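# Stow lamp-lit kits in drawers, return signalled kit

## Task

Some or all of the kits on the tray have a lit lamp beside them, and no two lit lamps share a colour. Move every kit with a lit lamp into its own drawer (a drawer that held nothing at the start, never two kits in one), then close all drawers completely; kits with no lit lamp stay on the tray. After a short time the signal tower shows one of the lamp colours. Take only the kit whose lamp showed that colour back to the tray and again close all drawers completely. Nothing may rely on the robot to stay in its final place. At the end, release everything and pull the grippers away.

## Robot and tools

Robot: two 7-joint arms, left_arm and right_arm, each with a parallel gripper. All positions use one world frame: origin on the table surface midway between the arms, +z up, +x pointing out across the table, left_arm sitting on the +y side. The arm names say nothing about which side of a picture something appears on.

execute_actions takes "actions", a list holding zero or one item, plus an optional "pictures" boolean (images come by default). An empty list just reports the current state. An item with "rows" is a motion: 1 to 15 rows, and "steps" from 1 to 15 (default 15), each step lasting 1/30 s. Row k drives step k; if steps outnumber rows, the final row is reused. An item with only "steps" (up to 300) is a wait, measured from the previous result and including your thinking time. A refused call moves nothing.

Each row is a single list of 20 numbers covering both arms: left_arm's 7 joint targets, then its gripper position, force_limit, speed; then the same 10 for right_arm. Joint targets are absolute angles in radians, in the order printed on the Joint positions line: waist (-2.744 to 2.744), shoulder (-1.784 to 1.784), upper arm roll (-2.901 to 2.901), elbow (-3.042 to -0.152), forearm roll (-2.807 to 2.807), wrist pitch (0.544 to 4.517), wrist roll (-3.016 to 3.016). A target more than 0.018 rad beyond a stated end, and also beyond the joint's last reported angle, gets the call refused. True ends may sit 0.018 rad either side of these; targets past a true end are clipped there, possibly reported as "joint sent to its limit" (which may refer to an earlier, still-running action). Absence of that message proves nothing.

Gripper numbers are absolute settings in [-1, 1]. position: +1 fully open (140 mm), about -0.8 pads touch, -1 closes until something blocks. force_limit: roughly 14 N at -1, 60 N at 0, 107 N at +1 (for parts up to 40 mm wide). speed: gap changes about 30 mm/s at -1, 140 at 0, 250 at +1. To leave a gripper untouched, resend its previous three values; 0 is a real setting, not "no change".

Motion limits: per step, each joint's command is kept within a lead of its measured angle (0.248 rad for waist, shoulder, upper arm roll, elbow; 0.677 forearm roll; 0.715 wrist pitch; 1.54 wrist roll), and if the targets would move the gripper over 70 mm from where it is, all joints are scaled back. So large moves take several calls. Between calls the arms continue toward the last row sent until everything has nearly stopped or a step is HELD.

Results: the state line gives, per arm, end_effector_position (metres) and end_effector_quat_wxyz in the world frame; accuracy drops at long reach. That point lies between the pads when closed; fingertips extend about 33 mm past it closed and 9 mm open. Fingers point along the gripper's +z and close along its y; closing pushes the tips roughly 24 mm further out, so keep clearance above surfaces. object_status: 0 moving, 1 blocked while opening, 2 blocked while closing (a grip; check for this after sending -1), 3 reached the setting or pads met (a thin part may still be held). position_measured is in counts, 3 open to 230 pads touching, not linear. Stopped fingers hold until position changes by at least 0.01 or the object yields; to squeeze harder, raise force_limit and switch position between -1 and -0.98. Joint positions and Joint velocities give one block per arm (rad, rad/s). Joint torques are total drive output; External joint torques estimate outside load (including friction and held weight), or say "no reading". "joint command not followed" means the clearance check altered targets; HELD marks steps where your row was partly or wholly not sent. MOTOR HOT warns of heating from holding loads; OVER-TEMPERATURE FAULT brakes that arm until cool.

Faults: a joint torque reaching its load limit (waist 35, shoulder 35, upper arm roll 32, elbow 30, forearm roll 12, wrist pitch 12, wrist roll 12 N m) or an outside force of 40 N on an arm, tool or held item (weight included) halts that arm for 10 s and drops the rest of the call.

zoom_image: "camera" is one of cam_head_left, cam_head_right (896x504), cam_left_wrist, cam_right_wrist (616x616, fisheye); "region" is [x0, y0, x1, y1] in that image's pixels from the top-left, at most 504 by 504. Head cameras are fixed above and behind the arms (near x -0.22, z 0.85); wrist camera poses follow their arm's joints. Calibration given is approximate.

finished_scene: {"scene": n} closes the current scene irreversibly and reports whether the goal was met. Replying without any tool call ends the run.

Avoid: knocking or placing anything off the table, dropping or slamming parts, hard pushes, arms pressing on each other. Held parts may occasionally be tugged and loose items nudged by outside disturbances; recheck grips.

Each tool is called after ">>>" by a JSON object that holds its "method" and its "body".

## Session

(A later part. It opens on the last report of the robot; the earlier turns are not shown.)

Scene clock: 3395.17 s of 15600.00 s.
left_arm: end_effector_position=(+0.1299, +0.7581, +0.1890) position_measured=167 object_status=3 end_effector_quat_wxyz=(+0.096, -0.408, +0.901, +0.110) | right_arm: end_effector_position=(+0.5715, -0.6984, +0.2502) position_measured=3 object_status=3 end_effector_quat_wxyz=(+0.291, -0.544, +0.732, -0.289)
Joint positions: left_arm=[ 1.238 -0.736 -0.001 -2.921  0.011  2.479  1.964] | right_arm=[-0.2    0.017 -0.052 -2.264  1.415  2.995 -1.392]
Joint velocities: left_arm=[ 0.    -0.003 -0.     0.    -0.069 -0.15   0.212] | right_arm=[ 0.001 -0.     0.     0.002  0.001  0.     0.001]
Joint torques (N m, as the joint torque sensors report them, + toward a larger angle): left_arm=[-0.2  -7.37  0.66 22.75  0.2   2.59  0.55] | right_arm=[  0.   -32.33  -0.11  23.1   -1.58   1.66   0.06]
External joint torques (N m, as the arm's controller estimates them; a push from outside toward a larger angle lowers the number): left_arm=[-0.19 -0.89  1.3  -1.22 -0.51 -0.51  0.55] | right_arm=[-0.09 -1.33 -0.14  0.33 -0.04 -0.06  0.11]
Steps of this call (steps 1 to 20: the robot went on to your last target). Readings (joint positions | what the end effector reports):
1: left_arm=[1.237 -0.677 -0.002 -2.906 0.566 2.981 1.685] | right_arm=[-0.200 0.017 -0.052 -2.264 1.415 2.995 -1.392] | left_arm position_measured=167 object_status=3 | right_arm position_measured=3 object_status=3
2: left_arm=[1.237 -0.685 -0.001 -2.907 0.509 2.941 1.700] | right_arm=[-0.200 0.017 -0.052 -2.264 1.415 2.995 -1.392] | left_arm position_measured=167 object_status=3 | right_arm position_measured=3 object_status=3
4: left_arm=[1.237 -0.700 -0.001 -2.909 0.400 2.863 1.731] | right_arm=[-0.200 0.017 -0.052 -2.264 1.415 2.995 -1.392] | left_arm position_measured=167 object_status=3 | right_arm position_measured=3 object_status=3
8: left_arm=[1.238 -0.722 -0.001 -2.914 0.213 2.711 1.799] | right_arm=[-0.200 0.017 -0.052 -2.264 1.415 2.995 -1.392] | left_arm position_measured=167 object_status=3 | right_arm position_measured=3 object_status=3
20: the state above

>>> {"method": "execute_actions", "body": {"actions": [{"rows": [[0.38,-0.374,0,-2.406,0,2.033,2.035,0.35,0,0,-0.2,0.017,-0.05,-2.264,1.415,2.995,-1.392,1,0,0]], "steps": 15}], "pictures": false}}

>>> {"method": "execute_actions", "body": {"actions": [{"steps": 25}], "pictures": false}}

>>> {"method": "execute_actions", "body": {"actions": [{"rows": [[0.38,-0.26,0,-2.29,0,2.03,2.035,0.35,0,0,-0.2,0.017,-0.05,-2.264,1.415,2.995,-1.392,1,0,0],[0.38,-0.26,0,-2.29,0,2.03,2.035,0.35,0,0,-0.2,0.017,-0.05,-2.264,1.415,2.995,-1.392,1,0,0],[0.38,-0.15,0,-2.17,0,2.02,2.035,0.35,0,0,-0.2,0.017,-0.05,-2.264,1.415,2.995,-1.392,1,0,0],[0.38,-0.15,0,-2.17,0,2.02,2.035,0.35,0,0,-0.2,0.017,-0.05,-2.264,1.415,2.995,-1.392,1,0,0],[0.38,-0.035,0,-2.045,0,2.01,2.035,0.35,0,0,-0.2,0.017,-0.05,-2.264,1.415,2.995,-1.392,1,0,0],[0.38,-0.035,0,-2.045,0,2.01,2.035,0.35,0,0,-0.2,0.017,-0.05,-2.264,1.415,2.995,-1.392,1,0,0],[0.38,0.081,0,-1.914,0,1.995,2.035,0.35,0,0,-0.2,0.017,-0.05,-2.264,1.415,2.995,-1.392,1,0,0]], "steps": 15}], "pictures": false}}

>>> {"method": "execute_actions", "body": {"actions": [{"rows": [[0.38,0.095,0,-1.941,0,2.045,2.035,0.35,0,0,-0.2,0.017,-0.05,-2.264,1.415,2.995,-1.392,1,0,0],[0.38,0.095,0,-1.941,0,2.045,2.035,0.35,0,0,-0.2,0.017,-0.05,-2.264,1.415,2.995,-1.392,1,0,0],[0.38,0.095,0,-1.941,0,2.07,2.035,0.35,0,0,-0.2,0.017,-0.05,-2.264,1.415,2.995,-1.392,1,0,0],[0.38,0.119,0,-1.983,0,2.107,2.035,0.35,0,0,-0.2,0.017,-0.05,-2.264,1.415,2.995,-1.392,1,0,0]], "steps": 15}], "pictures": false}}

>>> {"method": "execute_actions", "body": {"actions": [{"steps": 25}]}}

>>> {"method": "zoom_image", "body": {"camera": "cam_left_wrist", "region": [230, 250, 400, 390]}}

Scene clock: 3416.97 s of 15600.00 s.
left_arm: end_effector_position=(+0.3967, +0.6126, +0.2450) position_measured=85 object_status=0 end_effector_quat_wxyz=(+0.029, -0.031, +0.999, +0.016) | right_arm: end_effector_position=(+0.5715, -0.6984, +0.2502) position_measured=3 object_status=3 end_effector_quat_wxyz=(+0.291, -0.544, +0.732, -0.289)
Joint positions: left_arm=[ 0.504 -0.386  0.002 -2.426  0.001  2.105  2.028] | right_arm=[-0.2    0.017 -0.052 -2.264  1.415  2.995 -1.392]
Joint velocities: left_arm=[-1.362  0.121 -0.085  0.229 -0.001 -0.335 -0.   ] | right_arm=[ 0.     0.002  0.     0.    -0.001 -0.    -0.001]
Joint torques (N m, as the joint torque sensors report them, + toward a larger angle): left_arm=[  2.78 -16.88   1.85  22.77   0.78   1.49   0.45] | right_arm=[ -0.1  -32.57   0.34  22.91  -1.54   1.6    0.08]
External joint torques (N m, as the arm's controller estimates them; a push from outside toward a larger angle lowers the number): left_arm=[-2.48  2.16 -1.27  0.85  0.06 -0.67  0.45] | right_arm=[-0.17 -1.69  0.34  0.23 -0.01 -0.11  0.13]
Steps of this call (steps 1 to 30: the robot went on to your last target; steps 31 to 90: nothing new was sent; then 18.30 s passed at rest; steps 91 to 105: all 15 steps of this action). Readings (joint positions | what the end effector reports):
91: left_arm=[1.203 -0.701 0.008 -2.883 0.001 2.407 2.028] | right_arm=[-0.200 0.017 -0.052 -2.264 1.415 2.995 -1.392] | left_arm position_measured=167 object_status=0 | right_arm position_measured=3 object_status=3
92: left_arm=[1.151 -0.646 0.009 -2.827 0.001 2.361 2.028] | right_arm=[-0.200 0.017 -0.052 -2.264 1.415 2.995 -1.392] | left_arm position_measured=161 object_status=0 | right_arm position_measured=3 object_status=3
94: left_arm=[1.042 -0.539 0.009 -2.714 0.001 2.284 2.028] | right_arm=[-0.200 0.017 -0.052 -2.264 1.415 2.995 -1.392] | left_arm position_measured=145 object_status=0 | right_arm position_measured=3 object_status=3
98: left_arm=[0.846 -0.432 0.006 -2.538 0.001 2.192 2.028] | right_arm=[-0.200 0.017 -0.052 -2.264 1.415 2.995 -1.392] | left_arm position_measured=115 object_status=0 | right_arm position_measured=3 object_status=3
105: the state above

Scene clock: 3417.80 s of 15600.00 s.
left_arm: end_effector_position=(+0.4079, +0.5568, +0.2424) position_measured=85 object_status=3 end_effector_quat_wxyz=(+0.002, +0.032, +0.999, +0.002) | right_arm: end_effector_position=(+0.5715, -0.6984, +0.2502) position_measured=3 object_status=3 end_effector_quat_wxyz=(+0.291, -0.544, +0.732, -0.289)
Joint positions: left_arm=[ 0.383 -0.376 -0.003 -2.408  0.001  2.038  2.028] | right_arm=[-0.2    0.017 -0.052 -2.264  1.415  2.995 -1.392]
Joint velocities: left_arm=[-0.001  0.    -0.001  0.001  0.001 -0.003 -0.001] | right_arm=[ 0.001  0.     0.001 -0.001  0.001  0.001  0.001]
Joint torques (N m, as the joint torque sensors report them, + toward a larger angle): left_arm=[ -2.24 -17.11   1.48  24.46   0.67   1.92   0.33] | right_arm=[  0.32 -32.8   -0.32  23.1   -1.56   1.63   0.02]
External joint torques (N m, as the arm's controller estimates them; a push from outside toward a larger angle lowers the number): left_arm=[-2.2   1.54  1.84  0.38 -0.1  -0.52  0.33] | right_arm=[ 0.19 -1.92 -0.39  0.44 -0.02 -0.08  0.06]
Steps of this call (steps 1 to 25: the robot went on to your last target). Readings (joint positions | what the end effector reports):
1: left_arm=[0.462 -0.383 -0.000 -2.419 0.001 2.094 2.028] | right_arm=[-0.200 0.017 -0.052 -2.264 1.415 2.995 -1.392] | left_arm position_measured=85 object_status=0 | right_arm position_measured=3 object_status=3
2: left_arm=[0.430 -0.380 -0.005 -2.414 0.001 2.084 2.028] | right_arm=[-0.200 0.017 -0.052 -2.264 1.415 2.995 -1.392] | left_arm position_measured=85 object_status=0 | right_arm position_measured=3 object_status=3
4: left_arm=[0.396 -0.378 -0.008 -2.410 0.001 2.069 2.028] | right_arm=[-0.200 0.017 -0.052 -2.264 1.415 2.995 -1.392] | left_arm position_measured=85 object_status=3 | right_arm position_measured=3 object_status=3
8: left_arm=[0.384 -0.376 -0.006 -2.408 0.001 2.051 2.028] | right_arm=[-0.200 0.017 -0.052 -2.264 1.415 2.995 -1.392] | left_arm position_measured=85 object_status=3 | right_arm position_measured=3 object_status=3
25: the state above

Scene clock: 3418.30 s of 15600.00 s.
left_arm: end_effector_position=(+0.5444, +0.6134, +0.2371) position_measured=85 object_status=3 end_effector_quat_wxyz=(+0.001, +0.032, +1.000, +0.000) | right_arm: end_effector_position=(+0.5715, -0.6984, +0.2502) position_measured=3 object_status=3 end_effector_quat_wxyz=(+0.291, -0.544, +0.732, -0.289)
Joint positions: left_arm=[ 0.382  0.08  -0.002 -1.923  0.001  2.004  2.028] | right_arm=[-0.2    0.017 -0.052 -2.264  1.415  2.995 -1.392]
Joint velocities: left_arm=[-0.     0.013  0.001  0.087  0.    -0.031  0.   ] | right_arm=[-0.001 -0.     0.    -0.001  0.001 -0.001 -0.   ]
Joint torques (N m, as the joint torque sensors report them, + toward a larger angle): left_arm=[ -2.4  -34.58   1.31  25.22   0.79   1.88   0.46] | right_arm=[  0.26 -32.17  -0.16  22.87  -1.53   1.62   0.07]
External joint torques (N m, as the arm's controller estimates them; a push from outside toward a larger angle lowers the number): left_arm=[-2.43  1.23  1.2   0.89  0.01 -0.54  0.46] | right_arm=[ 0.26 -1.28 -0.09  0.21  0.01 -0.1   0.11]
Steps of this call (steps 1 to 15: all 15 steps of this action). Readings (joint positions | what the end effector reports):
1: left_arm=[0.383 -0.352 -0.002 -2.379 0.001 2.033 2.028] | right_arm=[-0.200 0.017 -0.052 -2.264 1.415 2.995 -1.392] | left_arm position_measured=85 object_status=3 | right_arm position_measured=3 object_status=3
2: left_arm=[0.383 -0.321 -0.002 -2.346 0.001 2.033 2.028] | right_arm=[-0.200 0.017 -0.052 -2.264 1.415 2.995 -1.392] | left_arm position_measured=85 object_status=3 | right_arm position_measured=3 object_status=3
4: left_arm=[0.383 -0.232 -0.002 -2.250 0.001 2.029 2.028] | right_arm=[-0.200 0.017 -0.052 -2.264 1.415 2.995 -1.392] | left_arm position_measured=85 object_status=3 | right_arm position_measured=3 object_status=3
8: left_arm=[0.383 -0.016 -0.002 -2.013 0.001 2.017 2.028] | right_arm=[-0.200 0.017 -0.052 -2.264 1.415 2.995 -1.392] | left_arm position_measured=85 object_status=3 | right_arm position_measured=3 object_status=3
15: the state above

Scene clock: 3418.80 s of 15600.00 s.
left_arm: end_effector_position=(+0.5430, +0.6128, +0.1930) position_measured=85 object_status=3 end_effector_quat_wxyz=(-0.004, +0.032, +0.999, -0.002) | right_arm: end_effector_position=(+0.5715, -0.6984, +0.2502) position_measured=3 object_status=3 end_effector_quat_wxyz=(+0.291, -0.544, +0.732, -0.289)
Joint positions: left_arm=[ 0.382  0.121 -0.002 -1.983  0.001  2.095  2.028] | right_arm=[-0.2    0.017 -0.052 -2.264  1.415  2.995 -1.392]
Joint velocities: left_arm=[ 0.001 -0.003 -0.    -0.001  0.     0.049 -0.   ] | right_arm=[-0.001  0.    -0.     0.001 -0.001 -0.001 -0.   ]
Joint torques (N m, as the joint torque sensors report them, + toward a larger angle): left_arm=[ -1.95 -36.18   1.58  23.38   0.79   3.11   0.41] | right_arm=[  0.57 -32.59  -0.02  22.69  -1.54   1.65   0.01]
External joint torques (N m, as the arm's controller estimates them; a push from outside toward a larger angle lowers the number): left_arm=[-2.02 -0.78  1.41 -0.13  0.06  0.75  0.41] | right_arm=[ 0.59 -1.63  0.05 -0.03  0.   -0.08  0.05]
Steps of this call (steps 1 to 15: all 15 steps of this action). Readings (joint positions | what the end effector reports):
1: left_arm=[0.382 0.080 -0.002 -1.925 0.001 2.011 2.028] | right_arm=[-0.200 0.017 -0.052 -2.264 1.415 2.995 -1.392] | left_arm position_measured=85 object_status=3 | right_arm position_measured=3 object_status=3
2: left_arm=[0.382 0.082 -0.002 -1.928 0.001 2.017 2.028] | right_arm=[-0.200 0.017 -0.052 -2.264 1.415 2.995 -1.392] | left_arm position_measured=85 object_status=3 | right_arm position_measured=3 object_status=3
4: left_arm=[0.382 0.089 -0.002 -1.942 0.001 2.040 2.028] | right_arm=[-0.200 0.017 -0.052 -2.264 1.415 2.995 -1.392] | left_arm position_measured=85 object_status=3 | right_arm position_measured=3 object_status=3
8: left_arm=[0.382 0.116 -0.002 -1.977 0.001 2.073 2.028] | right_arm=[-0.200 0.017 -0.052 -2.264 1.415 2.995 -1.392] | left_arm position_measured=85 object_status=3 | right_arm position_measured=3 object_status=3
15: the state above

Scene clock: 3419.63 s of 15600.00 s.
left_arm: end_effector_position=(+0.5453, +0.6138, +0.1937) position_measured=85 object_status=3 end_effector_quat_wxyz=(-0.001, +0.032, +1.000, -0.000) | right_arm: end_effector_position=(+0.5715, -0.6984, +0.2502) position_measured=3 object_status=3 end_effector_quat_wxyz=(+0.291, -0.544, +0.732, -0.289)
Joint positions: left_arm=[ 0.382  0.121 -0.002 -1.983  0.001  2.103  2.028] | right_arm=[-0.2    0.017 -0.052 -2.264  1.415  2.995 -1.392]
Joint velocities: left_arm=[-0.002  0.    -0.001  0.001 -0.001  0.001  0.   ] | right_arm=[ 0.001 -0.001  0.001 -0.     0.     0.    -0.   ]
Joint torques (N m, as the joint torque sensors report them, + toward a larger angle): left_arm=[ -1.84 -36.43   1.58  23.3    0.82   3.23   0.43] | right_arm=[ -0.08 -32.28  -0.16  23.19  -1.5    1.69   0.05]
External joint torques (N m, as the arm's controller estimates them; a push from outside toward a larger angle lowers the number): left_arm=[-1.61 -1.18  1.67 -0.19  0.1   0.83  0.43] | right_arm=[-0.03 -1.2  -0.04  0.44  0.04 -0.05  0.1 ]
Steps of this call (steps 1 to 15: the robot went on to your last target; steps 16 to 25: nothing new was sent). Readings (joint positions | what the end effector reports):
1: left_arm=[0.382 0.121 -0.002 -1.983 0.001 2.096 2.028] | right_arm=[-0.200 0.017 -0.052 -2.264 1.415 2.995 -1.392] | left_arm position_measured=85 object_status=3 | right_arm position_measured=3 object_status=3
2: left_arm=[0.382 0.121 -0.002 -1.983 0.001 2.098 2.028] | right_arm=[-0.200 0.017 -0.052 -2.264 1.415 2.995 -1.392] | left_arm position_measured=85 object_status=3 | right_arm position_measured=3 object_status=3
4: left_arm=[0.382 0.121 -0.002 -1.983 0.001 2.099 2.028] | right_arm=[-0.200 0.017 -0.052 -2.264 1.415 2.995 -1.392] | left_arm position_measured=85 object_status=3 | right_arm position_measured=3 object_status=3
8: left_arm=[0.382 0.121 -0.002 -1.983 0.001 2.101 2.028] | right_arm=[-0.200 0.017 -0.052 -2.264 1.415 2.995 -1.392] | left_arm position_measured=85 object_status=3 | right_arm position_measured=3 object_status=3
25: the state above
All arms were judged still, so your last target was given up. Only a new action makes them travel on or press farther. Fingers that are still opening or closing keep moving.
camera_calibration (this result's frames):
cam_left_wrist: T_world_to_cam=[[0.220654, 0.973703, -0.0566871, -0.698764], [0.890996, -0.177586, 0.417838, -0.444741], [0.396784, -0.142706, -0.906751, 0.237474], [0, 0, 0, 1]] pos_world=[0.456222, 0.635298, 0.361549]
cam_right_wrist: T_world_to_cam=[[-0.638937, 0.244567, -0.729346, 0.71562], [-0.0628276, 0.928357, 0.36634, 0.58391], [0.766689, 0.279891, -0.577796, 0.0780925], [0, 0, 0, 1]] pos_world=[0.434049, -0.738952, 0.353147]

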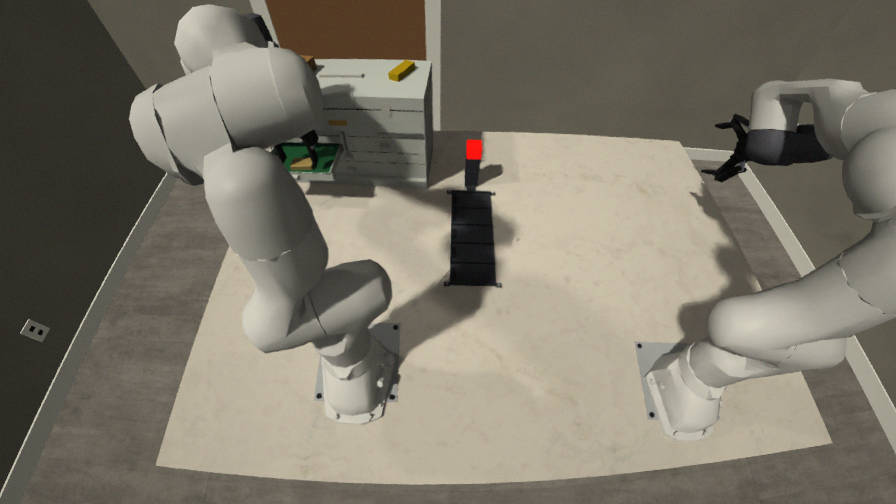

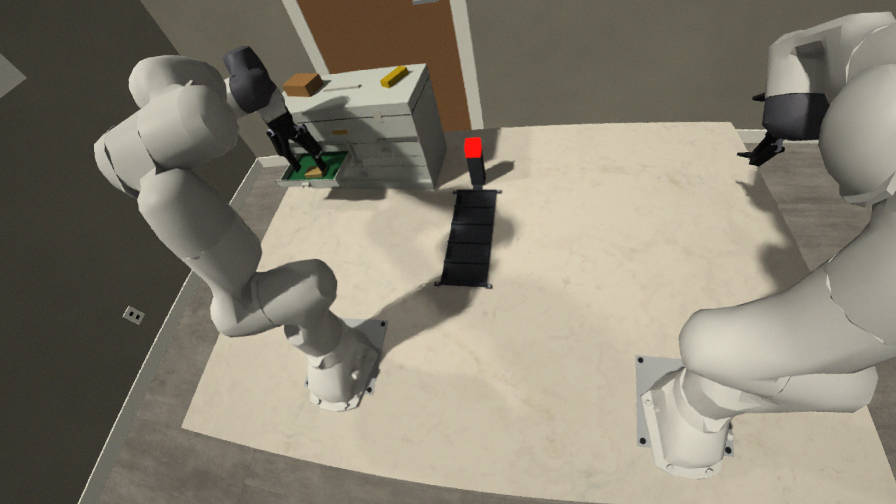

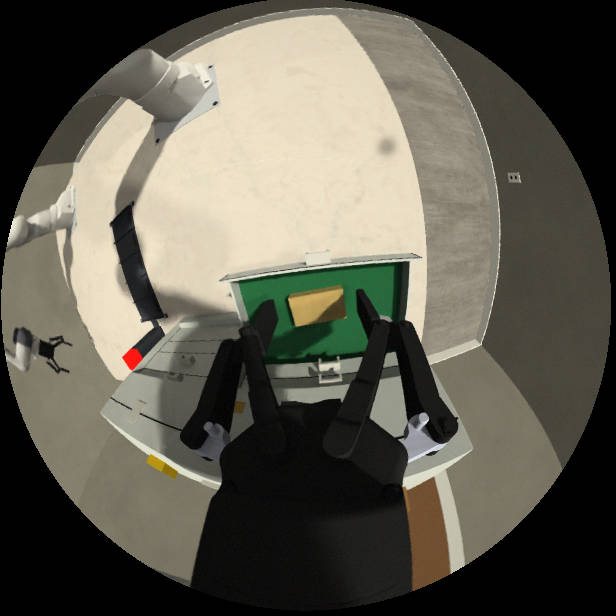

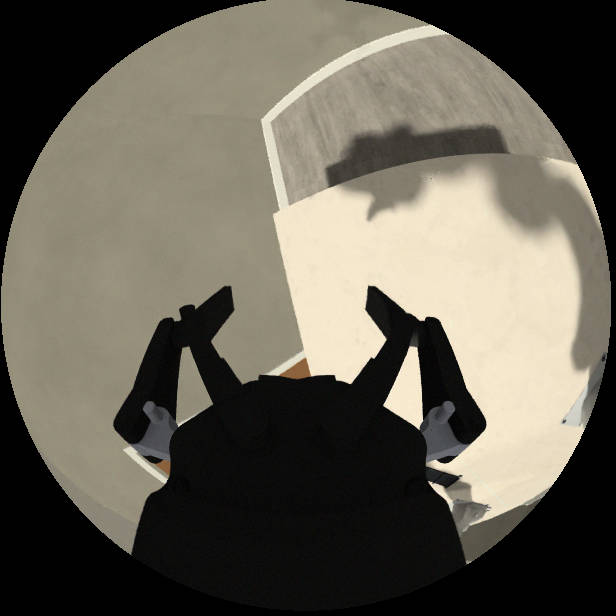

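Region (230, 250, 400, 390) of cam_left_wrist's 616x616 image, scaled by 2.965, with more detail than that image has; it fills the top 415 rows of this view, and the rest is white.

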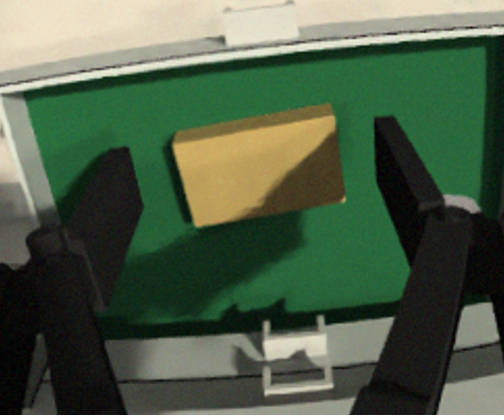

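>>> {"method": "execute_actions", "body": {"actions": [{"rows": [[0.38,0.125,0,-1.992,0,2.13,2.035,0.35,0,0,-0.2,0.017,-0.05,-2.264,1.415,2.995,-1.392,1,0,0],[0.38,0.125,0,-1.992,0,2.14,2.035,0.35,0,0,-0.2,0.017,-0.05,-2.264,1.415,2.995,-1.392,1,0,0],[0.38,0.131,0,-2.002,0,2.15,2.035,0.35,0,0,-0.2,0.017,-0.05,-2.264,1.415,2.995,-1.392,1,0,0],[0.38,0.131,0,-2.002,0,2.16,2.035,0.35,0,0,-0.2,0.017,-0.05,-2.264,1.415,2.995,-1.392,1,0,0],[0.38,0.137,0,-2.012,0,2.167,2.035,0.35,0,0,-0.2,0.017,-0.05,-2.264,1.415,2.995,-1.392,1,0,0],[0.38,0.137,0,-2.012,0,2.167,2.035,0.35,0,0,-0.2,0.017,-0.05,-2.264,1.415,2.995,-1.392,1,0,0],[0.38,0.143,0,-2.0205,0,2.167,2.035,0.35,0,0,-0.2,0.017,-0.05,-2.264,1.415,2.995,-1.392,1,0,0]], "steps": 15}], "pictures": false}}

>>> {"method": "execute_actions", "body": {"actions": [{"steps": 15}], "pictures": false}}

>>> {"method": "execute_actions", "body": {"actions": [{"rows": [[0.38,0.143,0,-2.0205,0,2.167,2.035,-1,0,-0.3,-0.2,0.017,-0.05,-2.264,1.415,2.995,-1.392,1,0,0]], "steps": 15}], "pictures": false}}

>>> {"method": "execute_actions", "body": {"actions": [{"steps": 15}]}}

Scene clock: 3438.37 s of 15600.00 s.
left_arm: end_effector_position=(+0.5434, +0.6129, +0.1694) position_measured=85 object_status=3 end_effector_quat_wxyz=(-0.002, +0.032, +0.999, -0.001) | right_arm: end_effector_position=(+0.5716, -0.6984, +0.2502) position_measured=3 object_status=3 end_effector_quat_wxyz=(+0.291, -0.544, +0.732, -0.289)
Joint positions: left_arm=[ 0.382  0.143 -0.002 -2.02   0.001  2.158  2.028] | right_arm=[-0.2    0.017 -0.052 -2.264  1.415  2.995 -1.392]
Joint velocities: left_arm=[ 0.001  0.001 -0.001  0.    -0.001  0.029 -0.001] | right_arm=[-0.    -0.     0.001  0.001  0.001  0.001 -0.001]
Joint torques (N m, as the joint torque sensors report them, + toward a larger angle): left_arm=[ -2.45 -35.14   1.47  21.76   0.85   3.2    0.42] | right_arm=[  0.1  -32.63   0.02  23.21  -1.51   1.64   0.02]
External joint torques (N m, as the arm's controller estimates them; a push from outside toward a larger angle lowers the number): left_arm=[-2.38  0.76  1.41 -1.5   0.15  0.8   0.42] | right_arm=[ 0.03 -1.67  0.02  0.5   0.03 -0.08  0.07]
Steps of this call (steps 1 to 90: nothing new was sent; then 15.23 s passed at rest; steps 91 to 105: all 15 steps of this action). Readings (joint positions | what the end effector reports):
91: left_arm=[0.382 0.121 -0.002 -1.985 0.001 2.107 2.028] | right_arm=[-0.200 0.017 -0.052 -2.264 1.415 2.995 -1.392] | left_arm position_measured=85 object_status=3 | right_arm position_measured=3 object_status=3
92: left_arm=[0.382 0.121 -0.002 -1.987 0.001 2.112 2.028] | right_arm=[-0.200 0.017 -0.052 -2.264 1.415 2.995 -1.392] | left_arm position_measured=85 object_status=3 | right_arm position_measured=3 object_status=3
94: left_arm=[0.382 0.124 -0.002 -1.993 0.001 2.125 2.028] | right_arm=[-0.200 0.017 -0.052 -2.264 1.415 2.995 -1.392] | left_arm position_measured=85 object_status=3 | right_arm position_measured=3 object_status=3
98: left_arm=[0.382 0.135 -0.002 -2.011 0.001 2.146 2.028] | right_arm=[-0.200 0.017 -0.052 -2.264 1.415 2.995 -1.392] | left_arm position_measured=85 object_status=3 | right_arm position_measured=3 object_status=3
105: the state above

Scene clock: 3438.87 s of 15600.00 s.
left_arm: end_effector_position=(+0.5447, +0.6135, +0.1698) position_measured=85 object_status=3 end_effector_quat_wxyz=(-0.000, +0.032, +1.000, +0.000) | right_arm: end_effector_position=(+0.5716, -0.6984, +0.2502) position_measured=3 object_status=3 end_effector_quat_wxyz=(+0.291, -0.544, +0.732, -0.289)
Joint positions: left_arm=[ 0.382  0.143 -0.002 -2.02   0.001  2.163  2.028] | right_arm=[-0.2    0.017 -0.052 -2.264  1.415  2.995 -1.392]
Joint velocities: left_arm=[ 0.001  0.002  0.    -0.     0.     0.002  0.001] | right_arm=[-0.001 -0.001 -0.001 -0.001  0.     0.001  0.001]
Joint torques (N m, as the joint torque sensors report them, + toward a larger angle): left_arm=[ -2.25 -35.53   0.9   22.62   0.88   3.28   0.42] | right_arm=[  0.27 -32.66   0.1   23.09  -1.52   1.61   0.  ]
External joint torques (N m, as the arm's controller estimates them; a push from outside toward a larger angle lowers the number): left_arm=[-2.39  0.29  0.63 -0.63  0.17  0.87  0.42] | right_arm=[ 0.39 -1.76  0.27  0.45  0.   -0.14  0.04]
Steps of this call (steps 1 to 15: the robot went on to your last target). Readings (joint positions | what the end effector reports):
1: left_arm=[0.382 0.143 -0.002 -2.020 0.001 2.159 2.028] | right_arm=[-0.200 0.017 -0.052 -2.264 1.415 2.995 -1.392] | left_arm position_measured=85 object_status=3 | right_arm position_measured=3 object_status=3
2: left_arm=[0.382 0.143 -0.002 -2.020 0.001 2.160 2.028] | right_arm=[-0.200 0.017 -0.052 -2.264 1.415 2.995 -1.392] | left_arm position_measured=85 object_status=3 | right_arm position_measured=3 object_status=3
4: left_arm=[0.382 0.143 -0.002 -2.020 0.001 2.161 2.028] | right_arm=[-0.200 0.017 -0.052 -2.264 1.415 2.995 -1.392] | left_arm position_measured=85 object_status=3 | right_arm position_measured=3 object_status=3
8: left_arm=[0.382 0.143 -0.002 -2.020 0.001 2.162 2.028] | right_arm=[-0.200 0.017 -0.052 -2.264 1.415 2.995 -1.392] | left_arm position_measured=85 object_status=3 | right_arm position_measured=3 object_status=3
15: the state above
All arms were judged still, so your last target was given up. Only a new action makes them travel on or press farther. Fingers that are still opening or closing keep moving.

Scene clock: 3439.37 s of 15600.00 s.
left_arm: end_effector_position=(+0.5450, +0.6136, +0.1703) position_measured=133 object_status=2 end_effector_quat_wxyz=(+0.001, +0.032, +1.000, +0.000) | right_arm: end_effector_position=(+0.5716, -0.6984, +0.2502) position_measured=3 object_status=3 end_effector_quat_wxyz=(+0.291, -0.544, +0.732, -0.289)
Joint positions: left_arm=[ 0.382  0.142 -0.002 -2.02   0.001  2.163  2.028] | right_arm=[-0.2    0.017 -0.052 -2.264  1.415  2.995 -1.392]
Joint velocities: left_arm=[-0.001 -0.    -0.    -0.001 -0.001 -0.    -0.001] | right_arm=[-0.002 -0.     0.    -0.002 -0.002 -0.    -0.001]
Joint torques (N m, as the joint torque sensors report them, + toward a larger angle): left_arm=[ -1.75 -34.61   1.65  22.53   0.71   3.17   0.49] | right_arm=[  0.23 -32.43  -0.27  22.96  -1.53   1.61   0.07]
External joint torques (N m, as the arm's controller estimates them; a push from outside toward a larger angle lowers the number): left_arm=[-1.8   1.21  1.47 -0.72  0.01  0.76  0.49] | right_arm=[ 0.29 -1.58 -0.16  0.39 -0.01 -0.12  0.11]
Steps of this call (steps 1 to 15: all 15 steps of this action). Readings (joint positions | what the end effector reports):
1: left_arm=[0.382 0.143 -0.002 -2.020 0.001 2.163 2.028] | right_arm=[-0.200 0.017 -0.052 -2.264 1.415 2.995 -1.392] | left_arm position_measured=85 object_status=0 | right_arm position_measured=3 object_status=3
2: left_arm=[0.382 0.143 -0.002 -2.020 0.001 2.163 2.028] | right_arm=[-0.200 0.017 -0.052 -2.264 1.415 2.995 -1.392] | left_arm position_measured=90 object_status=0 | right_arm position_measured=3 object_status=3
4: left_arm=[0.382 0.143 -0.002 -2.020 0.001 2.163 2.028] | right_arm=[-0.200 0.017 -0.052 -2.264 1.415 2.995 -1.392] | left_arm position_measured=102 object_status=0 | right_arm position_measured=3 object_status=3
8: left_arm=[0.382 0.143 -0.002 -2.020 0.001 2.163 2.028] | right_arm=[-0.200 0.017 -0.052 -2.264 1.415 2.995 -1.392] | left_arm position_measured=125 object_status=0 | right_arm position_measured=3 object_status=3
15: the state above

Scene clock: 3439.87 s of 15600.00 s.
left_arm: end_effector_position=(+0.5450, +0.6136, +0.1703) position_measured=133 object_status=2 end_effector_quat_wxyz=(+0.001, +0.032, +1.000, +0.000) | right_arm: end_effector_position=(+0.5716, -0.6984, +0.2502) position_measured=3 object_status=3 end_effector_quat_wxyz=(+0.291, -0.544, +0.732, -0.289)
Joint positions: left_arm=[ 0.382  0.142 -0.002 -2.02   0.001  2.163  2.028] | right_arm=[-0.2    0.017 -0.052 -2.264  1.415  2.995 -1.392]
Joint velocities: left_arm=[ 0.001 -0.    -0.001  0.     0.001  0.     0.001] | right_arm=[ 0.001 -0.001 -0.001  0.    -0.001  0.001  0.001]
Joint torques (N m, as the joint torque sensors report them, + toward a larger angle): left_arm=[ -2.38 -35.23   2.    21.69   0.78   3.14   0.42] | right_arm=[ -0.12 -32.88   0.2   23.15  -1.57   1.6    0.04]
External joint torques (N m, as the arm's controller estimates them; a push from outside toward a larger angle lowers the number): left_arm=[-2.45  0.57  1.81 -1.53  0.07  0.73  0.42] | right_arm=[-0.08 -2.01  0.3   0.53 -0.04 -0.13  0.09]
Steps of this call (steps 1 to 15: the robot went on to your last target). Readings (joint positions | what the end effector reports):
1: left_arm=[0.382 0.142 -0.002 -2.020 0.001 2.163 2.028] | right_arm=[-0.200 0.017 -0.052 -2.264 1.415 2.995 -1.392] | left_arm position_measured=133 object_status=2 | right_arm position_measured=3 object_status=3
2: left_arm=[0.382 0.142 -0.002 -2.020 0.001 2.163 2.028] | right_arm=[-0.200 0.017 -0.052 -2.264 1.415 2.995 -1.392] | left_arm position_measured=133 object_status=2 | right_arm position_measured=3 object_status=3
4: left_arm=[0.382 0.142 -0.002 -2.020 0.001 2.163 2.028] | right_arm=[-0.200 0.017 -0.052 -2.264 1.415 2.995 -1.392] | left_arm position_measured=133 object_status=2 | right_arm position_measured=3 object_status=3
8: left_arm=[0.382 0.142 -0.002 -2.020 0.001 2.163 2.028] | right_arm=[-0.200 0.017 -0.052 -2.264 1.415 2.995 -1.392] | left_arm position_measured=133 object_status=2 | right_arm position_measured=3 object_status=3
15: the state above
All arms were judged still, so your last target was given up. Only a new action makes them travel on or press farther. Fingers that are still opening or closing keep moving.
camera_calibration (this result's frames):
cam_left_wrist: T_world_to_cam=[[0.220894, 0.973751, -0.0549039, -0.70033], [0.889742, -0.17814, 0.420267, -0.434085], [0.399455, -0.141685, -0.905738, 0.214114], [0, 0, 0, 1]] pos_world=[0.455394, 0.634956, 0.337912]
cam_right_wrist: T_world_to_cam=[[-0.638938, 0.244564, -0.729346, 0.715619], [-0.0628328, 0.928357, 0.36634, 0.583909], [0.766688, 0.279896, -0.577796, 0.0780942], [0, 0, 0, 1]] pos_world=[0.434051, -0.738949, 0.353147]

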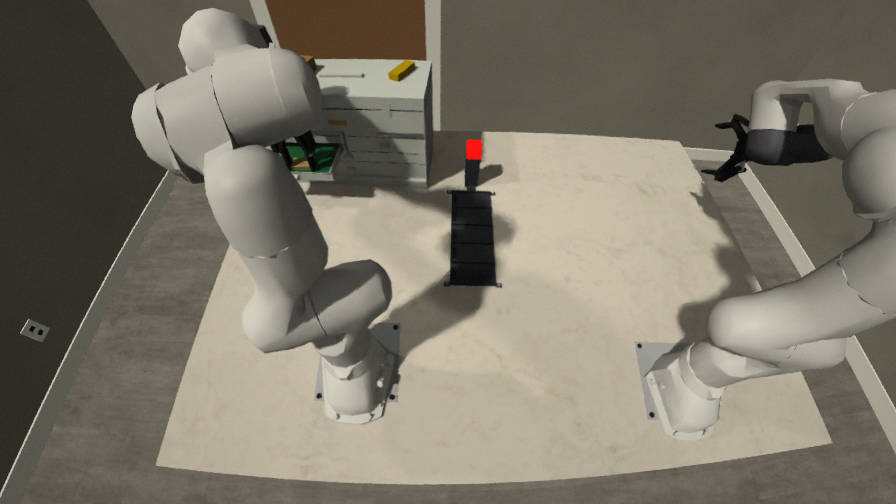

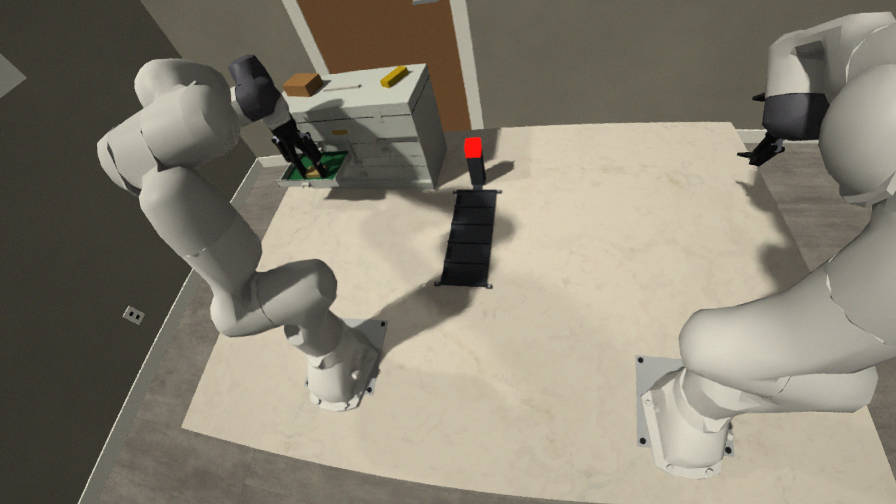

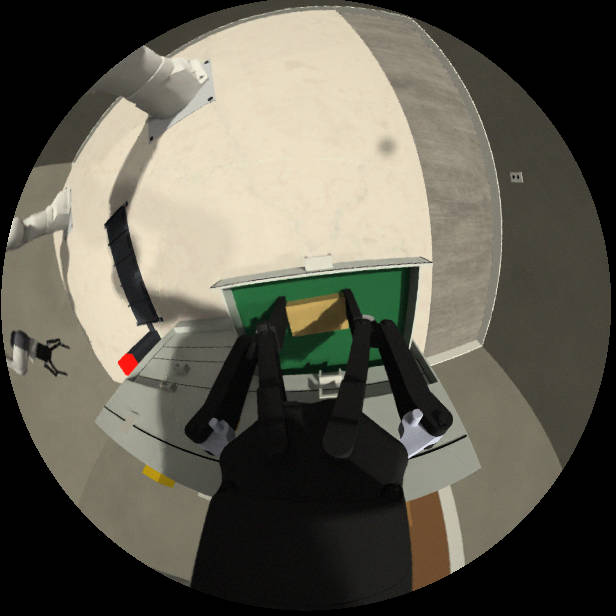

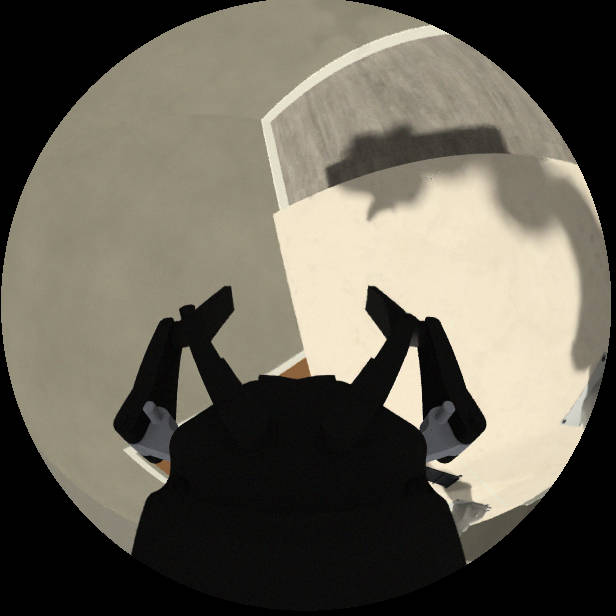

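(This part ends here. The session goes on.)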